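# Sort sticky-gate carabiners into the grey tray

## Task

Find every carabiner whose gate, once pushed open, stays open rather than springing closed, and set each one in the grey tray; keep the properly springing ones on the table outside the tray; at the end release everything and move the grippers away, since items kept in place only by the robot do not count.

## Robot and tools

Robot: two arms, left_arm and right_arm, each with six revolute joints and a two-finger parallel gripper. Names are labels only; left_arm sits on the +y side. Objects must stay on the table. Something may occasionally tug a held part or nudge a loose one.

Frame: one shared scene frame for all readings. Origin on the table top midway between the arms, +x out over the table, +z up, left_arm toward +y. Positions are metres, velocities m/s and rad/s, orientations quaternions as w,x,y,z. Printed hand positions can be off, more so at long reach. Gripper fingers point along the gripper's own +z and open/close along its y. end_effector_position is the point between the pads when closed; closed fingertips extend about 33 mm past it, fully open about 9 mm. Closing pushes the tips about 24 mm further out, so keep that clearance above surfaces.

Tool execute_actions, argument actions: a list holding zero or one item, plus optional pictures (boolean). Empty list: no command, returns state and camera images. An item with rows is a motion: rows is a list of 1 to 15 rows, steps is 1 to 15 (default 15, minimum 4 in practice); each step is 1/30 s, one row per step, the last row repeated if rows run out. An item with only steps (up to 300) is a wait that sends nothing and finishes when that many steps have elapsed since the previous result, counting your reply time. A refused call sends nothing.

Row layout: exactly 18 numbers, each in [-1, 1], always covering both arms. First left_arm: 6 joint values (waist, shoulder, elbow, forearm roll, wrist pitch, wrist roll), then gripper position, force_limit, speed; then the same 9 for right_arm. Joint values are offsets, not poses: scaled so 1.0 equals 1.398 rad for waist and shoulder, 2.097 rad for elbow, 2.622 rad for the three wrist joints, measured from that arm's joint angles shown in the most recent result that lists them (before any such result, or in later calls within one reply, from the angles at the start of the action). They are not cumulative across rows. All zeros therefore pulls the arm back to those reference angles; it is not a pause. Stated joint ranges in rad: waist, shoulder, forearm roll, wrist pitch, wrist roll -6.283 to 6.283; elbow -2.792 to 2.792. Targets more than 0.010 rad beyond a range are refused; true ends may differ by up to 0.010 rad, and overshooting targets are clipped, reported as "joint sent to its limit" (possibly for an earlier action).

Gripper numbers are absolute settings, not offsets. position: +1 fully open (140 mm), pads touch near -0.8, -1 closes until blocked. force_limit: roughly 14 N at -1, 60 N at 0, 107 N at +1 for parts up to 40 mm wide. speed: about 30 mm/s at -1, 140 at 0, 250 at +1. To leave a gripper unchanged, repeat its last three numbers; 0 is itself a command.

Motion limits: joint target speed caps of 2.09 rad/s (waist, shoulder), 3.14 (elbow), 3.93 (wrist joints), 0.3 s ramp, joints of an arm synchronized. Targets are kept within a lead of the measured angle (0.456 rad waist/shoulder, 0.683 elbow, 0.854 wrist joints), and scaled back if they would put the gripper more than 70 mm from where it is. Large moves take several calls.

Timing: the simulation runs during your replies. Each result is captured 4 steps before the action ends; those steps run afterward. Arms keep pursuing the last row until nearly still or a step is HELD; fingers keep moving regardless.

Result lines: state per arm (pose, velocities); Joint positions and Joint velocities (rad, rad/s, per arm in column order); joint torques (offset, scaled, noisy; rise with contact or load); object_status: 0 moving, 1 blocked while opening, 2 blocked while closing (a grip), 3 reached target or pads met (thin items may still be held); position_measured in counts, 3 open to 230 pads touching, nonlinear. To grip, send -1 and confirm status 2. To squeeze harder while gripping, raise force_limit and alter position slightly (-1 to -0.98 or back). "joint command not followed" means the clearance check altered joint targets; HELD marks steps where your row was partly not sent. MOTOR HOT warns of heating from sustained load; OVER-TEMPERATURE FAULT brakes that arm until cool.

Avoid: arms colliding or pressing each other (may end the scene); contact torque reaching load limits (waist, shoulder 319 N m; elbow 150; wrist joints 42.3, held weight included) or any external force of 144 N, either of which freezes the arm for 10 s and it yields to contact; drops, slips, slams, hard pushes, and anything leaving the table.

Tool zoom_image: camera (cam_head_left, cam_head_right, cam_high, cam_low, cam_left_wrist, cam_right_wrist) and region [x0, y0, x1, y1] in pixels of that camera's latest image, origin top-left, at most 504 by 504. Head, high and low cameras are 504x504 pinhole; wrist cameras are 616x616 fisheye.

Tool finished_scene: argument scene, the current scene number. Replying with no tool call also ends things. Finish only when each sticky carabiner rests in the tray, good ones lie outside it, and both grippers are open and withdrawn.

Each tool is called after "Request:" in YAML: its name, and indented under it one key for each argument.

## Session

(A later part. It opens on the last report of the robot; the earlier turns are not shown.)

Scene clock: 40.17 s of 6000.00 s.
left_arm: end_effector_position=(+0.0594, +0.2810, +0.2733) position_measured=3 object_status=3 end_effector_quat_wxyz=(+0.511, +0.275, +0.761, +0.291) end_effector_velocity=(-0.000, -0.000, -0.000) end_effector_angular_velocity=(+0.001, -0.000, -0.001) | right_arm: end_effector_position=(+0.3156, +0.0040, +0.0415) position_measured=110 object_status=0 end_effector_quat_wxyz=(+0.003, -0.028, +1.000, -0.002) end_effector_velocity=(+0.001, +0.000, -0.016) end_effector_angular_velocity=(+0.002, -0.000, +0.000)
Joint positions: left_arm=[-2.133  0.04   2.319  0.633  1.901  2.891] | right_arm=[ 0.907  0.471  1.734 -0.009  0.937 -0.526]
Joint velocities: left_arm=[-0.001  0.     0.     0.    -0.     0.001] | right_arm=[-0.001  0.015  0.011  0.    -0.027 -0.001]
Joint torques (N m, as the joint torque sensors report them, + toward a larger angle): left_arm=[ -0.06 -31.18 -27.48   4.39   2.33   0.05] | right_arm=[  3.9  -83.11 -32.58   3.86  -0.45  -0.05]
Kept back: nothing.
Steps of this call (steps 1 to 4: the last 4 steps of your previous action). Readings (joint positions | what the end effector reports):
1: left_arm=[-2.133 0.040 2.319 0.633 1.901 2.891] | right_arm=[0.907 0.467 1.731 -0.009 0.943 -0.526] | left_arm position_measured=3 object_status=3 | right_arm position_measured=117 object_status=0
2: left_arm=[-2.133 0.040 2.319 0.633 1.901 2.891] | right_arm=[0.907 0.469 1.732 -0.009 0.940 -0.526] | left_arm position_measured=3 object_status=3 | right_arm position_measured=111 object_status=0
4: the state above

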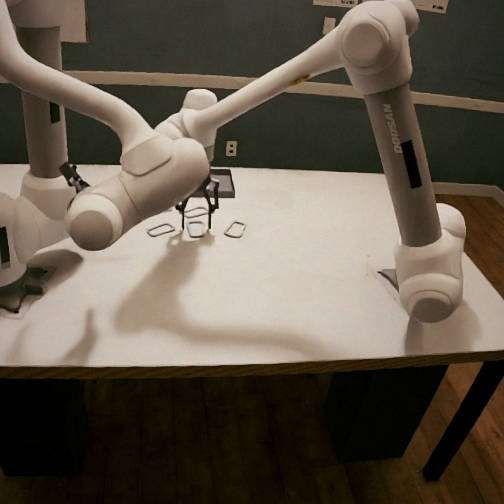

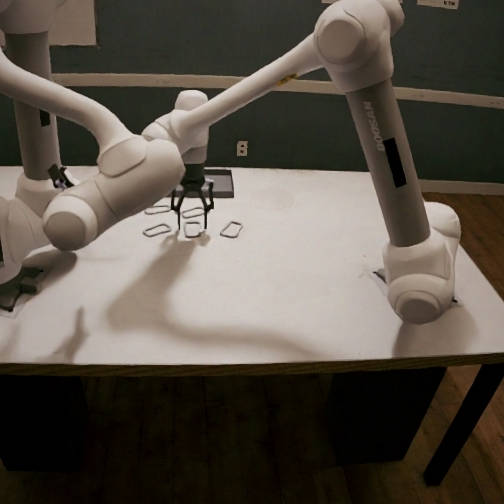

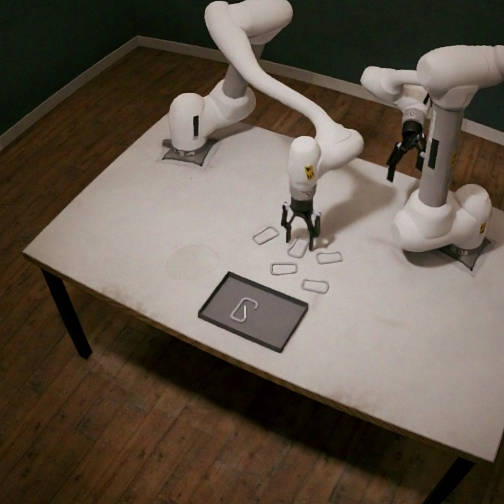

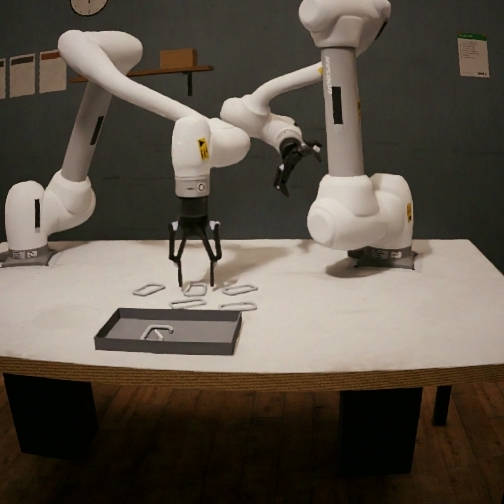

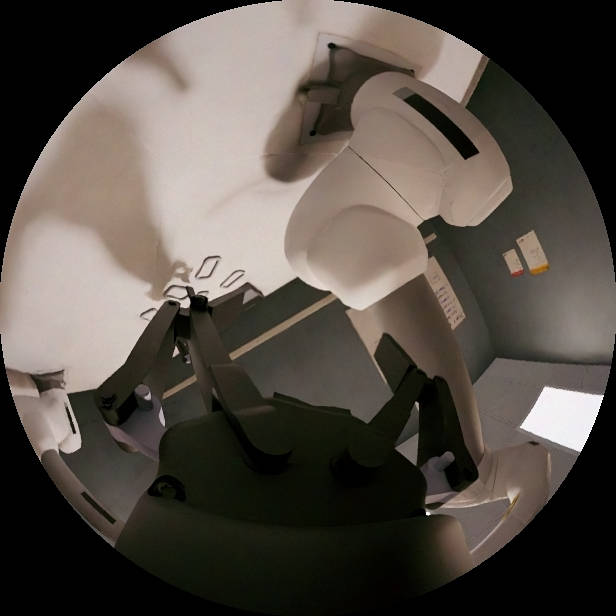

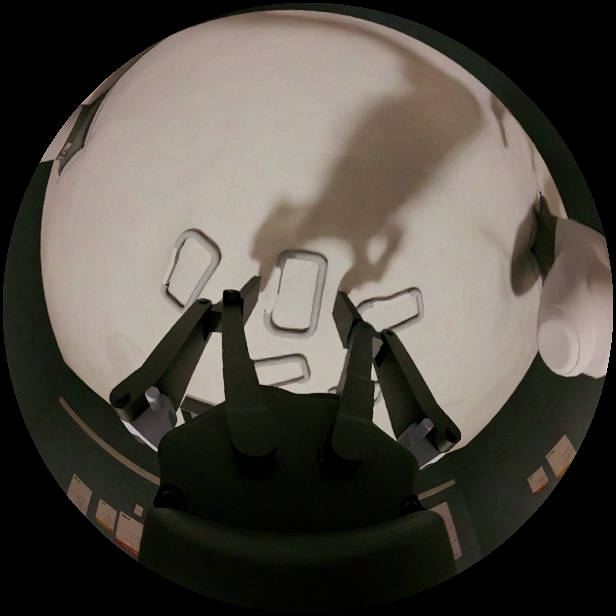

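Request:
execute_actions:
  actions:
    - {"rows":[[0,0,0,0,0,0,1,0,0,0,0.0016,0.0008,0,-0.0014,0,-0.2,-0.6,-0.5],[0,0,0,0,0,0,1,0,0,0,0.0016,0.0008,0,-0.0014,0,-0.2,-0.6,-0.5],[0,0,0,0,0,0,1,0,0,0,0.0016,0.0008,0,-0.0014,0,-0.2,-0.6,-0.5],[0,0,0,0,0,0,1,0,0,0,0.0016,0.0008,0,-0.0014,0,-0.2,-0.6,-0.5],[0,0,0,0,0,0,1,0,0,0,0.0016,0.0008,0,-0.0014,0,-0.2,-0.6,-0.5],[0,0,0,0,0,0,1,0,0,0,0.0016,0.0008,0,-0.0014,0,-0.2,-0.6,-0.5],[0,0,0,0,0,0,1,0,0,0,0.0016,0.0008,0,-0.0014,0,-0.2,-0.6,-0.5],[0,0,0,0,0,0,1,0,0,0,0.0016,0.0008,0,-0.0014,0,-0.2,-0.6,-0.5],[0,0,0,0,0,0,1,0,0,0,0.0013,0.0006,0,-0.0012,0,-0.4,-0.6,-0.8]],"steps":15}

Request:
execute_actions:
  actions:
    - {"steps":10}
  pictures: false

Request:
execute_actions:
  actions: []

Request:
zoom_image:
  camera: "cam_right_wrist"
  region: [220,220,400,380]

Scene clock: 40.87 s of 6000.00 s.
left_arm: end_effector_position=(+0.0594, +0.2810, +0.2733) position_measured=3 object_status=3 end_effector_quat_wxyz=(+0.511, +0.275, +0.761, +0.291) end_effector_velocity=(-0.000, +0.000, -0.000) end_effector_angular_velocity=(-0.000, +0.000, -0.000) | right_arm: end_effector_position=(+0.3155, +0.0038, +0.0391) position_measured=150 object_status=0 end_effector_quat_wxyz=(+0.003, -0.028, +1.000, -0.002) end_effector_velocity=(-0.000, -0.000, -0.001) end_effector_angular_velocity=(-0.002, +0.001, -0.000)
Joint positions: left_arm=[-2.133  0.04   2.319  0.633  1.901  2.891] | right_arm=[ 0.907  0.473  1.735 -0.009  0.933 -0.526]
Joint velocities: left_arm=[-0.001  0.    -0.    -0.001  0.    -0.   ] | right_arm=[ 0.     0.002 -0.     0.001  0.     0.   ]
Joint torques (N m, as the joint torque sensors report them, + toward a larger angle): left_arm=[  0.12 -30.83 -27.95   4.37   2.26  -0.06] | right_arm=[  1.9  -78.23 -29.25   3.43   0.12  -0.23]
Steps of this call (steps 1 to 10: the robot went on to your last target; steps 11 to 21: the first 11 steps of this action). Readings (joint positions | what the end effector reports):
11: left_arm=[-2.133 0.040 2.319 0.633 1.901 2.891] | right_arm=[0.907 0.472 1.735 -0.009 0.935 -0.526] | left_arm position_measured=3 object_status=3 | right_arm position_measured=110 object_status=0
12: left_arm=[-2.133 0.040 2.319 0.633 1.901 2.891] | right_arm=[0.907 0.472 1.735 -0.009 0.934 -0.526] | left_arm position_measured=3 object_status=3 | right_arm position_measured=111 object_status=0
14: left_arm=[-2.133 0.040 2.319 0.633 1.901 2.891] | right_arm=[0.907 0.473 1.735 -0.009 0.934 -0.526] | left_arm position_measured=3 object_status=3 | right_arm position_measured=121 object_status=0
18: left_arm=[-2.133 0.040 2.319 0.633 1.901 2.891] | right_arm=[0.907 0.473 1.735 -0.009 0.933 -0.526] | left_arm position_measured=3 object_status=3 | right_arm position_measured=139 object_status=0
21: the state above

Scene clock: 41.20 s of 6000.00 s.
left_arm: end_effector_position=(+0.0594, +0.2810, +0.2733) position_measured=3 object_status=3 end_effector_quat_wxyz=(+0.511, +0.275, +0.761, +0.291) end_effector_velocity=(+0.000, +0.000, -0.000) end_effector_angular_velocity=(+0.000, -0.000, +0.001) | right_arm: end_effector_position=(+0.3156, +0.0039, +0.0395) position_measured=159 object_status=0 end_effector_quat_wxyz=(+0.003, -0.028, +1.000, -0.002) end_effector_velocity=(-0.000, -0.000, +0.002) end_effector_angular_velocity=(+0.001, -0.001, +0.001)
Joint positions: left_arm=[-2.133  0.04   2.319  0.633  1.901  2.891] | right_arm=[ 0.907  0.473  1.735 -0.009  0.934 -0.526]
Joint velocities: left_arm=[ 0.001  0.001 -0.    -0.     0.    -0.001] | right_arm=[ 0.    -0.002  0.    -0.     0.001 -0.001]
Joint torques (N m, as the joint torque sensors report them, + toward a larger angle): left_arm=[ -0.23 -31.44 -27.89   4.39   2.3    0.02] | right_arm=[  1.16 -70.98 -23.9    2.85   1.13  -0.27]
Kept back: nothing.
Steps of this call (steps 1 to 4: the last 4 steps of your previous action; steps 5 to 10: the robot went on to your last target). Readings (joint positions | what the end effector reports):
1: left_arm=[-2.133 0.040 2.319 0.633 1.901 2.891] | right_arm=[0.907 0.473 1.735 -0.009 0.933 -0.526] | left_arm position_measured=3 object_status=3 | right_arm position_measured=153 object_status=0
2: left_arm=[-2.133 0.040 2.319 0.633 1.901 2.891] | right_arm=[0.907 0.473 1.735 -0.009 0.933 -0.526] | left_arm position_measured=3 object_status=3 | right_arm position_measured=156 object_status=0
4: left_arm=[-2.133 0.040 2.319 0.633 1.901 2.891] | right_arm=[0.907 0.473 1.735 -0.009 0.933 -0.526] | left_arm position_measured=3 object_status=3 | right_arm position_measured=158 object_status=0
8: left_arm=[-2.133 0.040 2.319 0.633 1.901 2.891] | right_arm=[0.907 0.473 1.735 -0.009 0.934 -0.526] | left_arm position_measured=3 object_status=3 | right_arm position_measured=159 object_status=0
10: the state above

Scene clock: 41.20 s of 6000.00 s.
left_arm: end_effector_position=(+0.0594, +0.2810, +0.2733) position_measured=3 object_status=3 end_effector_quat_wxyz=(+0.511, +0.275, +0.761, +0.291) end_effector_velocity=(+0.000, +0.000, -0.000) end_effector_angular_velocity=(+0.000, -0.000, +0.001) | right_arm: end_effector_position=(+0.3156, +0.0039, +0.0395) position_measured=159 object_status=0 end_effector_quat_wxyz=(+0.003, -0.028, +1.000, -0.002) end_effector_velocity=(-0.000, -0.000, +0.002) end_effector_angular_velocity=(+0.001, -0.001, +0.001)
Joint positions: left_arm=[-2.133  0.04   2.319  0.633  1.901  2.891] | right_arm=[ 0.907  0.473  1.735 -0.009  0.934 -0.526]
Joint velocities: left_arm=[ 0.001  0.001 -0.    -0.     0.    -0.001] | right_arm=[ 0.    -0.002  0.    -0.     0.001 -0.001]
Joint torques (N m, as the joint torque sensors report them, + toward a larger angle): left_arm=[ -0.23 -31.44 -27.89   4.39   2.3    0.02] | right_arm=[  1.16 -70.98 -23.9    2.85   1.13  -0.27]
Kept back: nothing.

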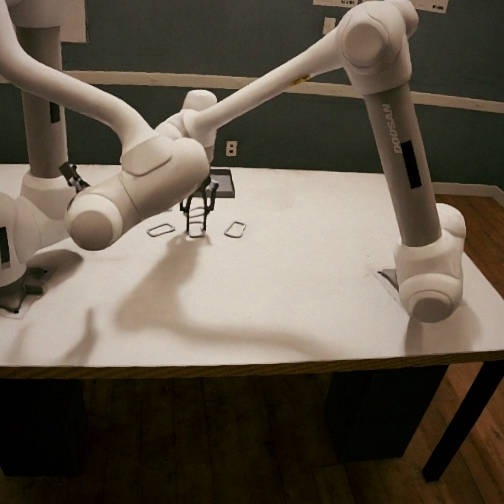

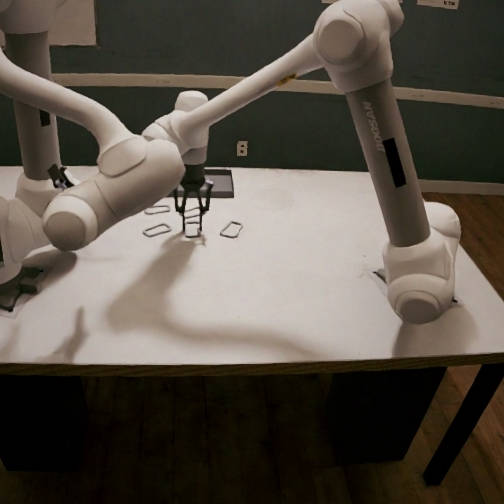

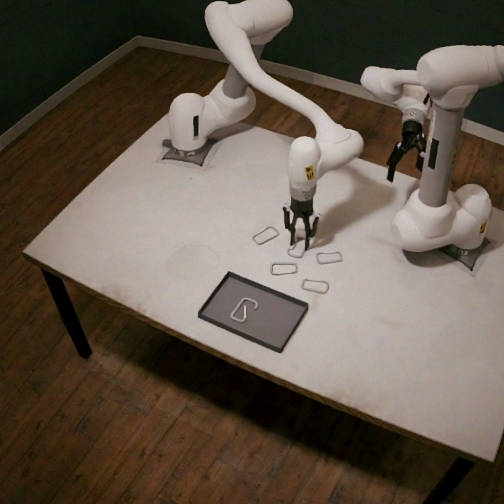

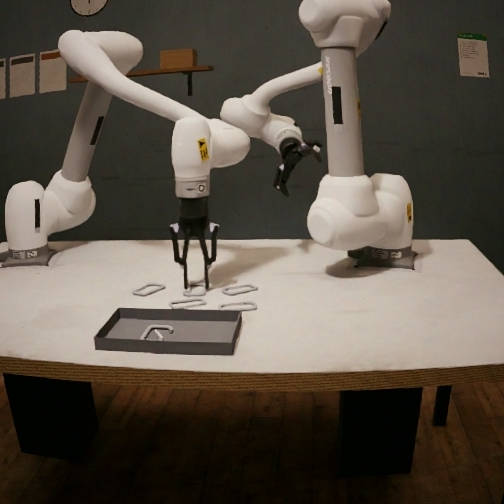

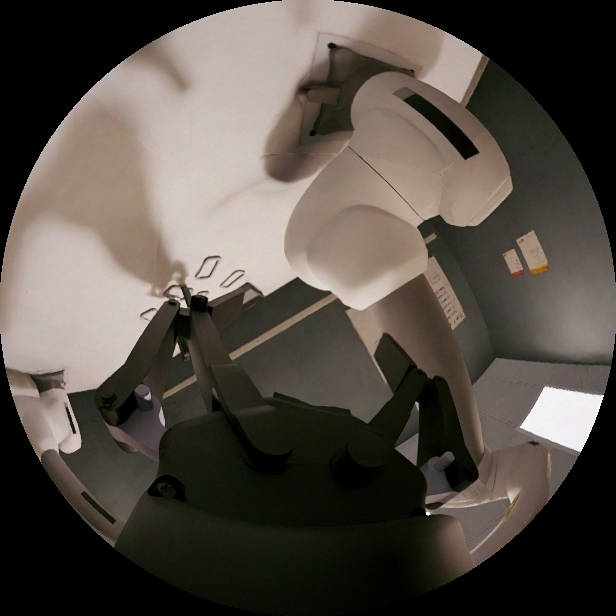

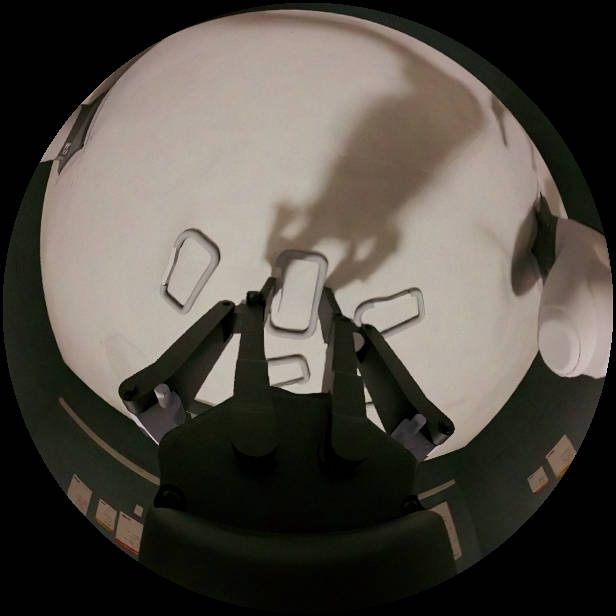

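Region (220, 220, 400, 380) of cam_right_wrist's 616x616 image, scaled by 2.800, with more detail than that image has.

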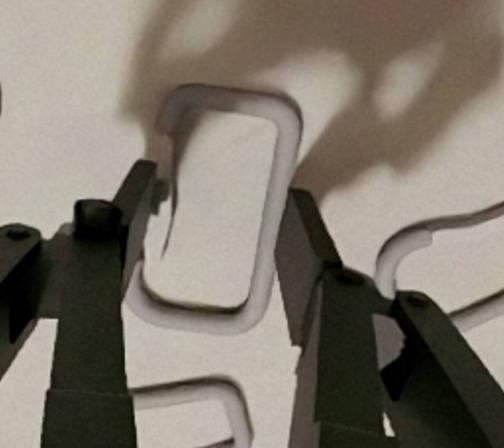

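Request:
execute_actions:
  actions:
    - {"rows":[[0,0,0,0,0,0,1,0,0,0,-0.0005,-0.0002,0,0.0005,0,-0.45,-0.6,-0.8]],"steps":15}

Request:
execute_actions:
  actions: []

Request:
zoom_image:
  camera: "cam_right_wrist"
  region: [220,220,400,380]

Scene clock: 41.73 s of 6000.00 s.
left_arm: end_effector_position=(+0.0594, +0.2810, +0.2733) position_measured=3 object_status=3 end_effector_quat_wxyz=(+0.511, +0.275, +0.761, +0.291) end_effector_velocity=(+0.001, +0.000, -0.000) end_effector_angular_velocity=(+0.002, +0.001, +0.001) | right_arm: end_effector_position=(+0.3156, +0.0039, +0.0403) position_measured=162 object_status=0 end_effector_quat_wxyz=(+0.003, -0.028, +1.000, -0.002) end_effector_velocity=(-0.000, +0.000, +0.000) end_effector_angular_velocity=(+0.000, -0.000, +0.001)
Joint positions: left_arm=[-2.133  0.04   2.319  0.633  1.901  2.891] | right_arm=[ 0.907  0.472  1.735 -0.009  0.935 -0.526]
Joint velocities: left_arm=[ 0.002 -0.     0.    -0.    -0.     0.002] | right_arm=[ 0. -0. -0. -0.  0. -0.]
Joint torques (N m, as the joint torque sensors report them, + toward a larger angle): left_arm=[ -0.03 -30.91 -27.73   4.38   2.33   0.  ] | right_arm=[  1.62 -65.94 -23.48   2.79  -1.06  -0.04]
Steps of this call (steps 1 to 5: the robot went on to your last target; steps 6 to 16: the first 11 steps of this action). Readings (joint positions | what the end effector reports):
6: left_arm=[-2.133 0.040 2.319 0.633 1.901 2.891] | right_arm=[0.907 0.473 1.735 -0.009 0.934 -0.526] | left_arm position_measured=3 object_status=3 | right_arm position_measured=159 object_status=0
7: left_arm=[-2.133 0.040 2.319 0.633 1.901 2.891] | right_arm=[0.907 0.472 1.735 -0.009 0.934 -0.526] | left_arm position_measured=3 object_status=3 | right_arm position_measured=159 object_status=0
9: left_arm=[-2.133 0.040 2.319 0.633 1.901 2.891] | right_arm=[0.907 0.472 1.735 -0.009 0.935 -0.526] | left_arm position_measured=3 object_status=3 | right_arm position_measured=160 object_status=0
13: left_arm=[-2.133 0.040 2.319 0.633 1.901 2.891] | right_arm=[0.907 0.472 1.735 -0.009 0.935 -0.526] | left_arm position_measured=3 object_status=3 | right_arm position_measured=161 object_status=0
16: the state above

Scene clock: 41.87 s of 6000.00 s.
left_arm: end_effector_position=(+0.0594, +0.2810, +0.2733) position_measured=3 object_status=3 end_effector_quat_wxyz=(+0.511, +0.275, +0.761, +0.291) end_effector_velocity=(+0.000, +0.000, -0.000) end_effector_angular_velocity=(-0.001, -0.001, +0.002) | right_arm: end_effector_position=(+0.3156, +0.0039, +0.0403) position_measured=162 object_status=2 end_effector_quat_wxyz=(+0.003, -0.028, +1.000, -0.002) end_effector_velocity=(+0.000, -0.000, +0.000) end_effector_angular_velocity=(+0.000, -0.001, +0.001)
Joint positions: left_arm=[-2.133  0.04   2.319  0.633  1.901  2.891] | right_arm=[ 0.907  0.472  1.735 -0.009  0.935 -0.526]
Joint velocities: left_arm=[ 0.001  0.     0.     0.     0.    -0.002] | right_arm=[-0. -0.  0. -0. -0. -0.]
Joint torques (N m, as the joint torque sensors report them, + toward a larger angle): left_arm=[  0.42 -31.16 -27.8    4.38   2.21   0.12] | right_arm=[  1.14 -65.92 -24.23   2.92  -0.65  -0.17]
Kept back: nothing.
Steps of this call (steps 1 to 4: the last 4 steps of your previous action). Readings (joint positions | what the end effector reports):
1: left_arm=[-2.133 0.040 2.319 0.633 1.901 2.891] | right_arm=[0.907 0.472 1.735 -0.009 0.935 -0.526] | left_arm position_measured=3 object_status=3 | right_arm position_measured=162 object_status=0
2: left_arm=[-2.133 0.040 2.319 0.633 1.901 2.891] | right_arm=[0.907 0.472 1.735 -0.009 0.935 -0.526] | left_arm position_measured=3 object_status=3 | right_arm position_measured=162 object_status=0
4: the state above

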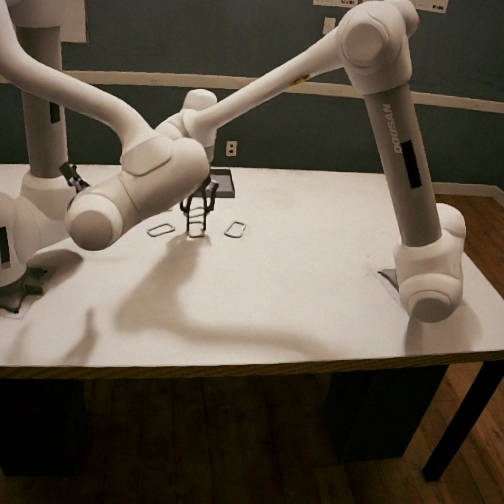

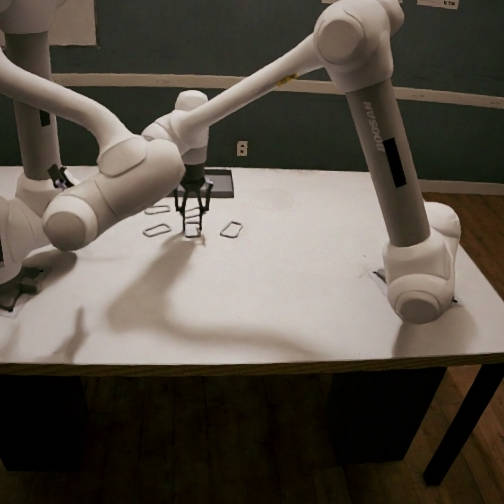

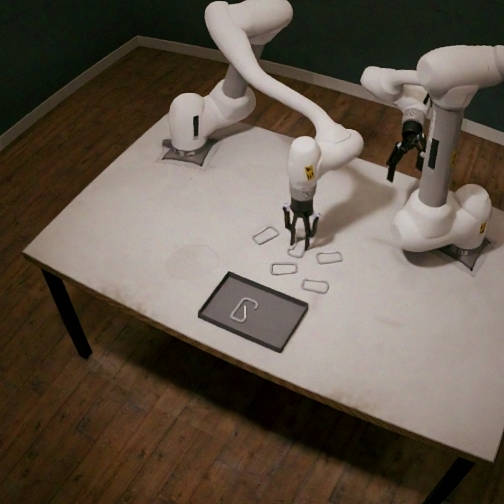

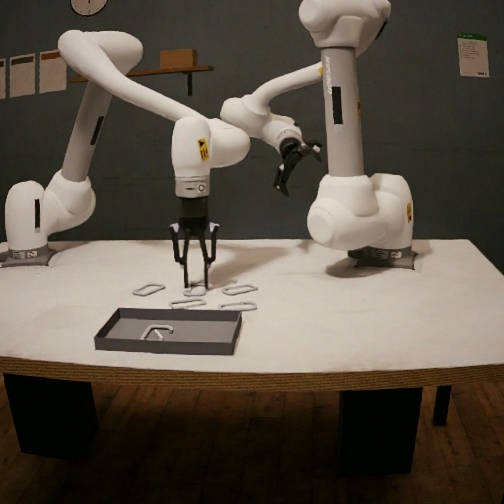

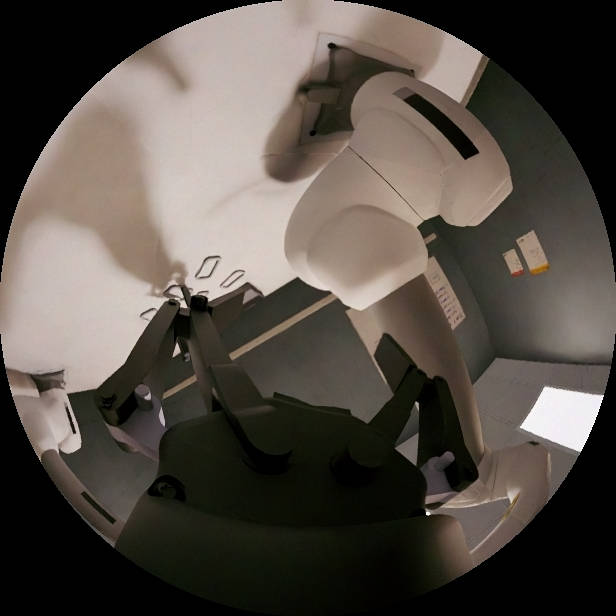

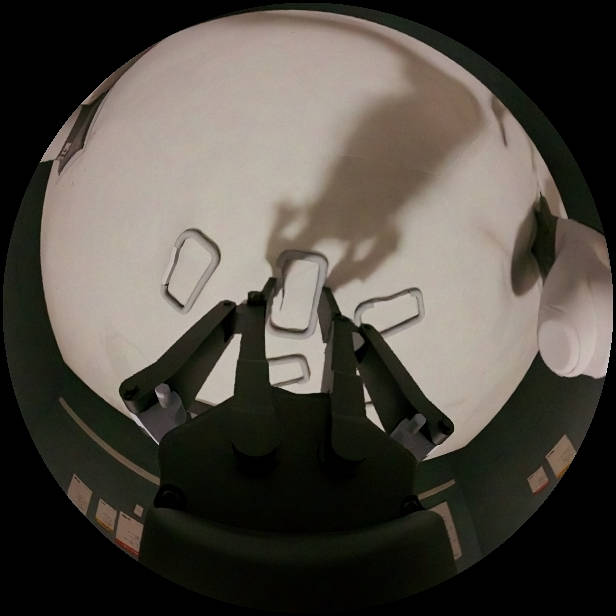

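Region (220, 220, 400, 380) of cam_right_wrist's 616x616 image, scaled by 2.800, with more detail than that image has.

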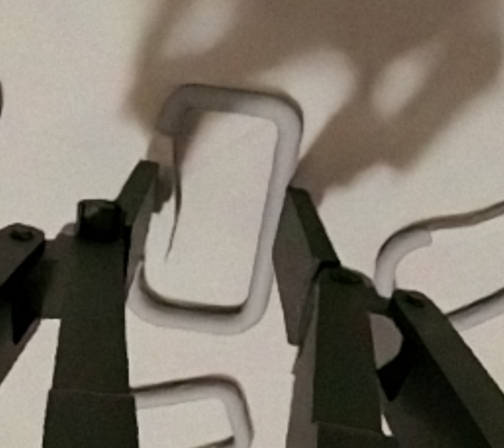

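Request:
execute_actions:
  actions:
    - {"rows":[[0,0,0,0,0,0,1,0,0,0,-0.0007,-0.0003,0,0.0006,0,-0.47,-0.4,-0.8]],"steps":15}

Request:
execute_actions:
  actions: []

Request:
zoom_image:
  camera: "cam_right_wrist"
  region: [220,220,400,380]

Scene clock: 42.40 s of 6000.00 s.
left_arm: end_effector_position=(+0.0594, +0.2810, +0.2733) position_measured=3 object_status=3 end_effector_quat_wxyz=(+0.511, +0.275, +0.761, +0.291) end_effector_velocity=(+0.000, +0.000, -0.000) end_effector_angular_velocity=(+0.001, +0.000, +0.001) | right_arm: end_effector_position=(+0.3156, +0.0039, +0.0413) position_measured=181 object_status=2 end_effector_quat_wxyz=(+0.003, -0.028, +1.000, -0.002) end_effector_velocity=(-0.000, +0.000, +0.001) end_effector_angular_velocity=(+0.001, +0.000, +0.000)
Joint positions: left_arm=[-2.133  0.04   2.319  0.633  1.901  2.891] | right_arm=[ 0.907  0.471  1.734 -0.009  0.937 -0.526]
Joint velocities: left_arm=[ 0.001  0.     0.    -0.001 -0.     0.001] | right_arm=[ 0.    -0.001  0.     0.001  0.    -0.   ]
Joint torques (N m, as the joint torque sensors report them, + toward a larger angle): left_arm=[ -0.16 -30.87 -27.65   4.42   2.29   0.01] | right_arm=[  3.86 -47.75 -18.31   3.52  -3.24  -0.09]
Steps of this call (steps 1 to 5: the robot went on to your last target; steps 6 to 16: the first 11 steps of this action). Readings (joint positions | what the end effector reports):
6: left_arm=[-2.133 0.040 2.319 0.633 1.901 2.891] | right_arm=[0.907 0.472 1.734 -0.009 0.935 -0.526] | left_arm position_measured=3 object_status=3 | right_arm position_measured=162 object_status=0
7: left_arm=[-2.133 0.040 2.319 0.633 1.901 2.891] | right_arm=[0.907 0.472 1.734 -0.009 0.935 -0.526] | left_arm position_measured=3 object_status=3 | right_arm position_measured=167 object_status=0
9: left_arm=[-2.133 0.040 2.319 0.633 1.901 2.891] | right_arm=[0.907 0.471 1.734 -0.009 0.936 -0.526] | left_arm position_measured=3 object_status=3 | right_arm position_measured=174 object_status=0
13: left_arm=[-2.133 0.040 2.319 0.633 1.901 2.891] | right_arm=[0.907 0.471 1.734 -0.009 0.937 -0.526] | left_arm position_measured=3 object_status=3 | right_arm position_measured=181 object_status=0
16: the state above

Scene clock: 42.53 s of 6000.00 s.
left_arm: end_effector_position=(+0.0594, +0.2810, +0.2733) position_measured=3 object_status=3 end_effector_quat_wxyz=(+0.511, +0.275, +0.761, +0.291) end_effector_velocity=(-0.000, -0.000, -0.000) end_effector_angular_velocity=(+0.001, -0.001, -0.001) | right_arm: end_effector_position=(+0.3156, +0.0039, +0.0413) position_measured=181 object_status=2 end_effector_quat_wxyz=(+0.003, -0.028, +1.000, -0.002) end_effector_velocity=(+0.001, -0.000, -0.001) end_effector_angular_velocity=(-0.001, +0.000, +0.000)
Joint positions: left_arm=[-2.133  0.04   2.319  0.633  1.901  2.891] | right_arm=[ 0.907  0.471  1.734 -0.009  0.937 -0.526]
Joint velocities: left_arm=[-0.001  0.001  0.    -0.     0.     0.   ] | right_arm=[-0.001  0.001 -0.    -0.     0.    -0.001]
Joint torques (N m, as the joint torque sensors report them, + toward a larger angle): left_arm=[ -0.76 -31.02 -28.05   4.37   2.2    0.1 ] | right_arm=[  4.5  -48.7  -18.28   3.77  -3.15  -0.12]
Kept back: nothing.
Steps of this call (steps 1 to 4: the last 4 steps of your previous action). Readings (joint positions | what the end effector reports):
1: left_arm=[-2.133 0.040 2.319 0.633 1.901 2.891] | right_arm=[0.907 0.471 1.734 -0.009 0.937 -0.526] | left_arm position_measured=3 object_status=3 | right_arm position_measured=181 object_status=2
2: left_arm=[-2.133 0.040 2.319 0.633 1.901 2.891] | right_arm=[0.907 0.471 1.734 -0.009 0.937 -0.526] | left_arm position_measured=3 object_status=3 | right_arm position_measured=181 object_status=2
4: the state above

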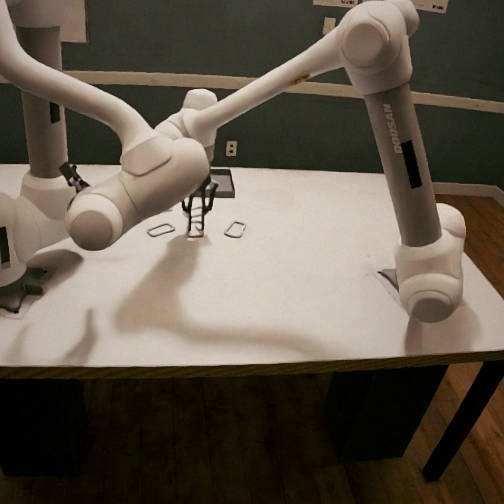

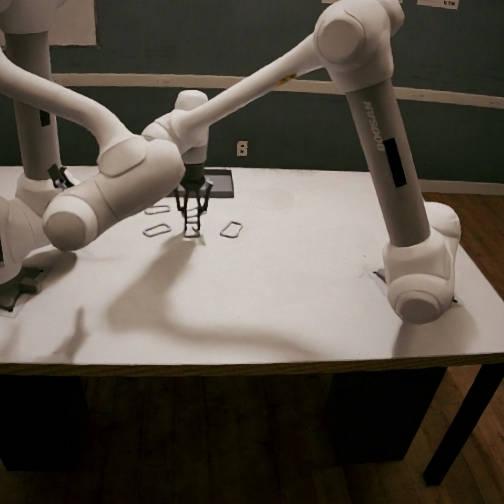

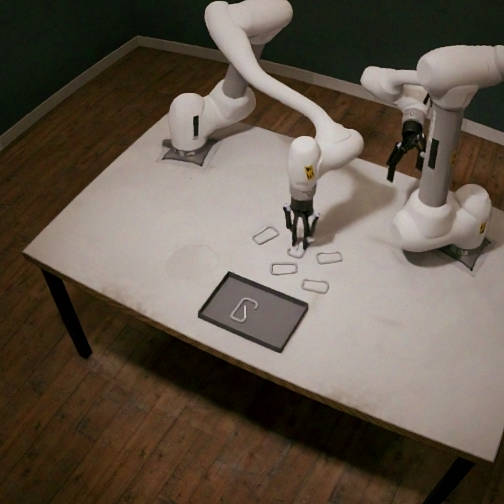

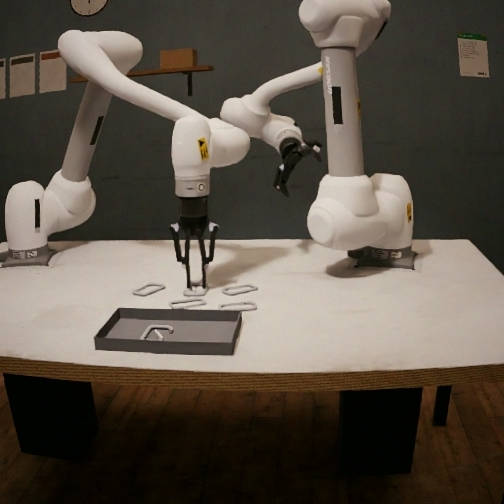

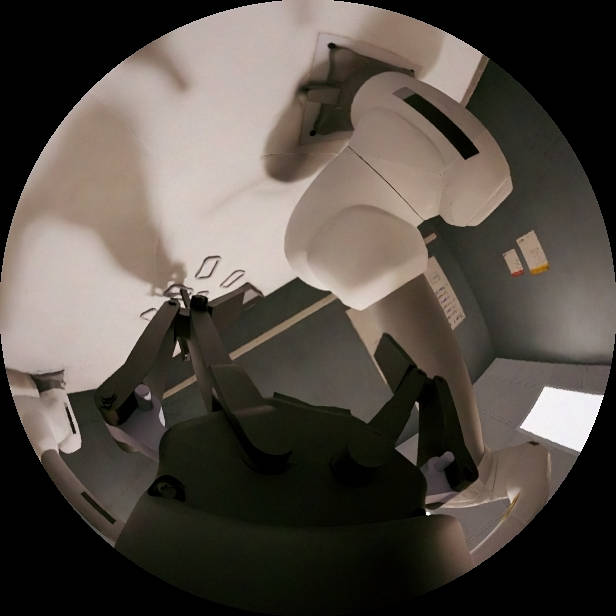

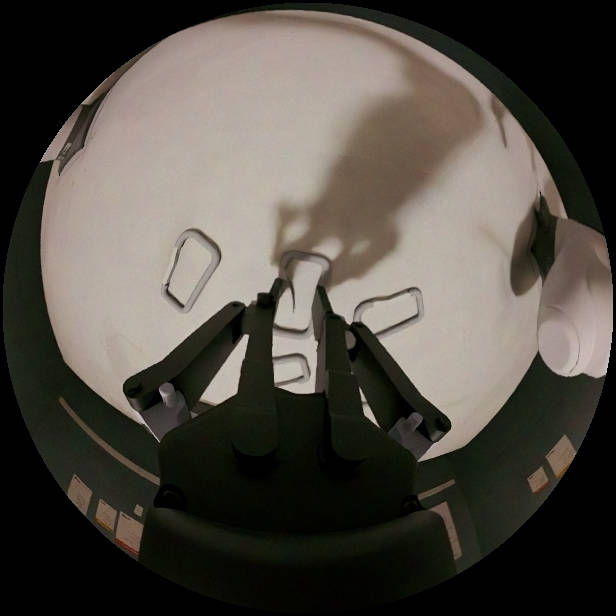

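Region (220, 220, 400, 380) of cam_right_wrist's 616x616 image, scaled by 2.800, with more detail than that image has.

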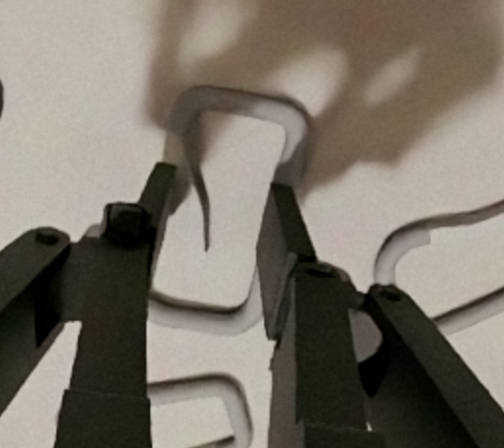

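Well open. Reopen and look.

Request:
execute_actions:
  actions:
    - {"rows":[[0,0,0,0,0,0,1,0,0,0,0,0,0,0,0,0.15,-0.4,0]],"steps":15}

Request:
execute_actions:
  actions: []

Request:
zoom_image:
  camera: "cam_right_wrist"
  region: [220,220,400,380]

Scene clock: 43.03 s of 6000.00 s.
left_arm: end_effector_position=(+0.0594, +0.2810, +0.2733) position_measured=3 object_status=3 end_effector_quat_wxyz=(+0.511, +0.275, +0.761, +0.291) end_effector_velocity=(-0.000, -0.000, -0.000) end_effector_angular_velocity=(+0.001, -0.001, +0.001) | right_arm: end_effector_position=(+0.3155, +0.0038, +0.0412) position_measured=112 object_status=0 end_effector_quat_wxyz=(+0.003, -0.028, +1.000, -0.002) end_effector_velocity=(-0.000, +0.000, +0.002) end_effector_angular_velocity=(+0.002, -0.001, +0.000)
Joint positions: left_arm=[-2.133  0.04   2.319  0.633  1.901  2.891] | right_arm=[ 0.907  0.471  1.734 -0.009  0.937 -0.526]
Joint velocities: left_arm=[ 0.001  0.002 -0.    -0.    -0.    -0.   ] | right_arm=[ 0.001 -0.002 -0.    -0.     0.     0.   ]
Joint torques (N m, as the joint torque sensors report them, + toward a larger angle): left_arm=[ -0.8  -30.84 -27.64   4.37   2.17   0.01] | right_arm=[  1.43 -81.15 -32.41   3.7   -0.03  -0.26]
Steps of this call (steps 1 to 4: the robot went on to your last target; steps 5 to 15: the first 11 steps of this action). Readings (joint positions | what the end effector reports):
5: left_arm=[-2.133 0.040 2.319 0.633 1.901 2.891] | right_arm=[0.907 0.471 1.734 -0.009 0.937 -0.526] | left_arm position_measured=3 object_status=3 | right_arm position_measured=181 object_status=0
6: left_arm=[-2.133 0.040 2.319 0.633 1.901 2.891] | right_arm=[0.907 0.471 1.734 -0.009 0.937 -0.526] | left_arm position_measured=3 object_status=3 | right_arm position_measured=181 object_status=0
8: left_arm=[-2.133 0.040 2.319 0.633 1.901 2.891] | right_arm=[0.907 0.471 1.734 -0.009 0.937 -0.526] | left_arm position_measured=3 object_status=3 | right_arm position_measured=163 object_status=0
12: left_arm=[-2.133 0.040 2.319 0.633 1.901 2.891] | right_arm=[0.907 0.471 1.734 -0.009 0.937 -0.526] | left_arm position_measured=3 object_status=3 | right_arm position_measured=133 object_status=0
15: the state above

Scene clock: 43.17 s of 6000.00 s.
left_arm: end_effector_position=(+0.0594, +0.2810, +0.2733) position_measured=3 object_status=3 end_effector_quat_wxyz=(+0.511, +0.275, +0.761, +0.291) end_effector_velocity=(-0.001, -0.000, +0.000) end_effector_angular_velocity=(-0.000, +0.000, -0.002) | right_arm: end_effector_position=(+0.3156, +0.0039, +0.0412) position_measured=110 object_status=0 end_effector_quat_wxyz=(+0.003, -0.028, +1.000, -0.002) end_effector_velocity=(-0.000, +0.000, +0.000) end_effector_angular_velocity=(+0.000, +0.000, -0.001)
Joint positions: left_arm=[-2.133  0.04   2.319  0.633  1.901  2.891] | right_arm=[ 0.907  0.471  1.734 -0.009  0.937 -0.526]
Joint velocities: left_arm=[-0.002 -0.    -0.    -0.    -0.     0.   ] | right_arm=[ 0.    -0.001  0.     0.001  0.     0.001]
Joint torques (N m, as the joint torque sensors report them, + toward a larger angle): left_arm=[ -0.45 -30.91 -27.78   4.36   2.32   0.02] | right_arm=[  2.91 -81.25 -32.59   3.4   -0.15  -0.35]
Kept back: nothing.
Steps of this call (steps 1 to 4: the last 4 steps of your previous action). Readings (joint positions | what the end effector reports):
1: left_arm=[-2.133 0.040 2.319 0.633 1.901 2.891] | right_arm=[0.907 0.471 1.734 -0.009 0.937 -0.526] | left_arm position_measured=3 object_status=3 | right_arm position_measured=110 object_status=0
2: left_arm=[-2.133 0.040 2.319 0.633 1.901 2.891] | right_arm=[0.907 0.471 1.734 -0.009 0.937 -0.526] | left_arm position_measured=3 object_status=3 | right_arm position_measured=110 object_status=0
4: the state above

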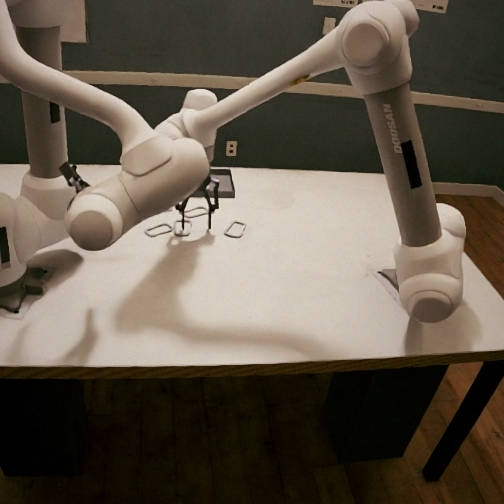

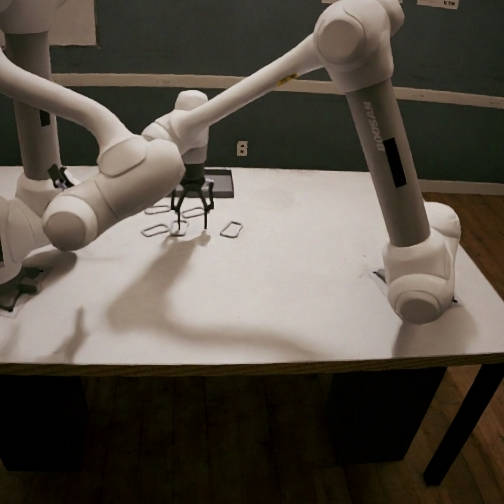

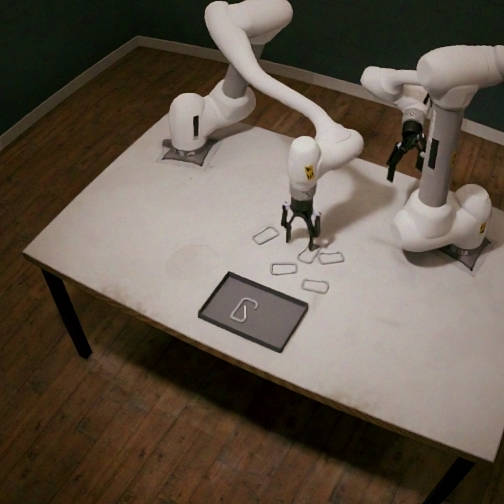

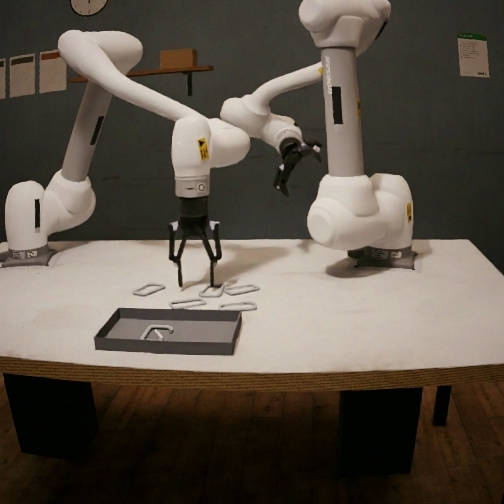

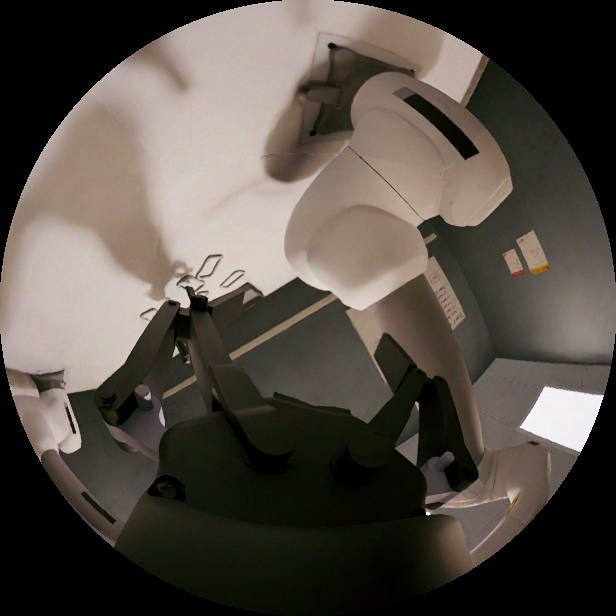

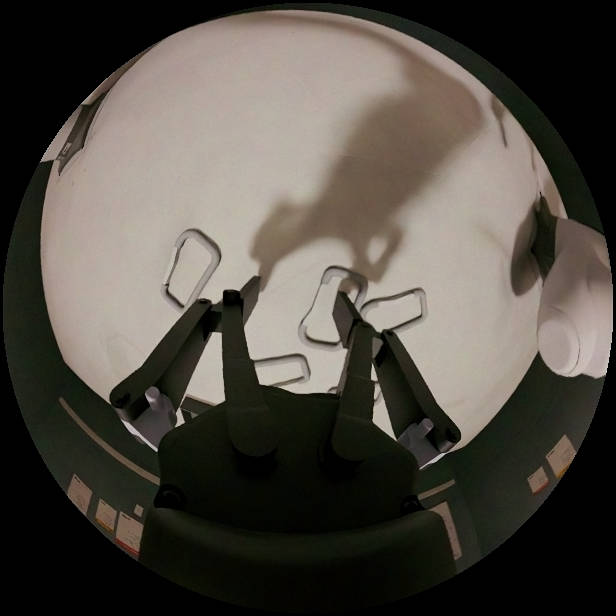

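Region (220, 220, 400, 380) of cam_right_wrist's 616x616 image, scaled by 2.800, with more detail than that image has.

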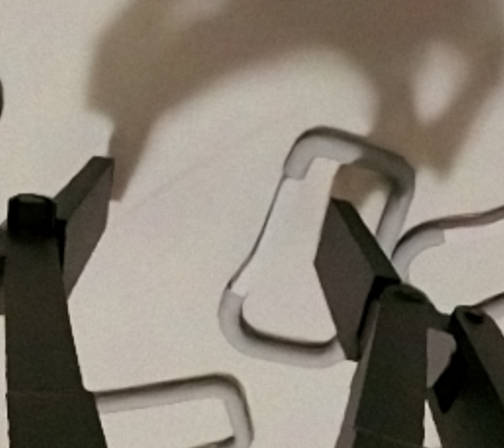

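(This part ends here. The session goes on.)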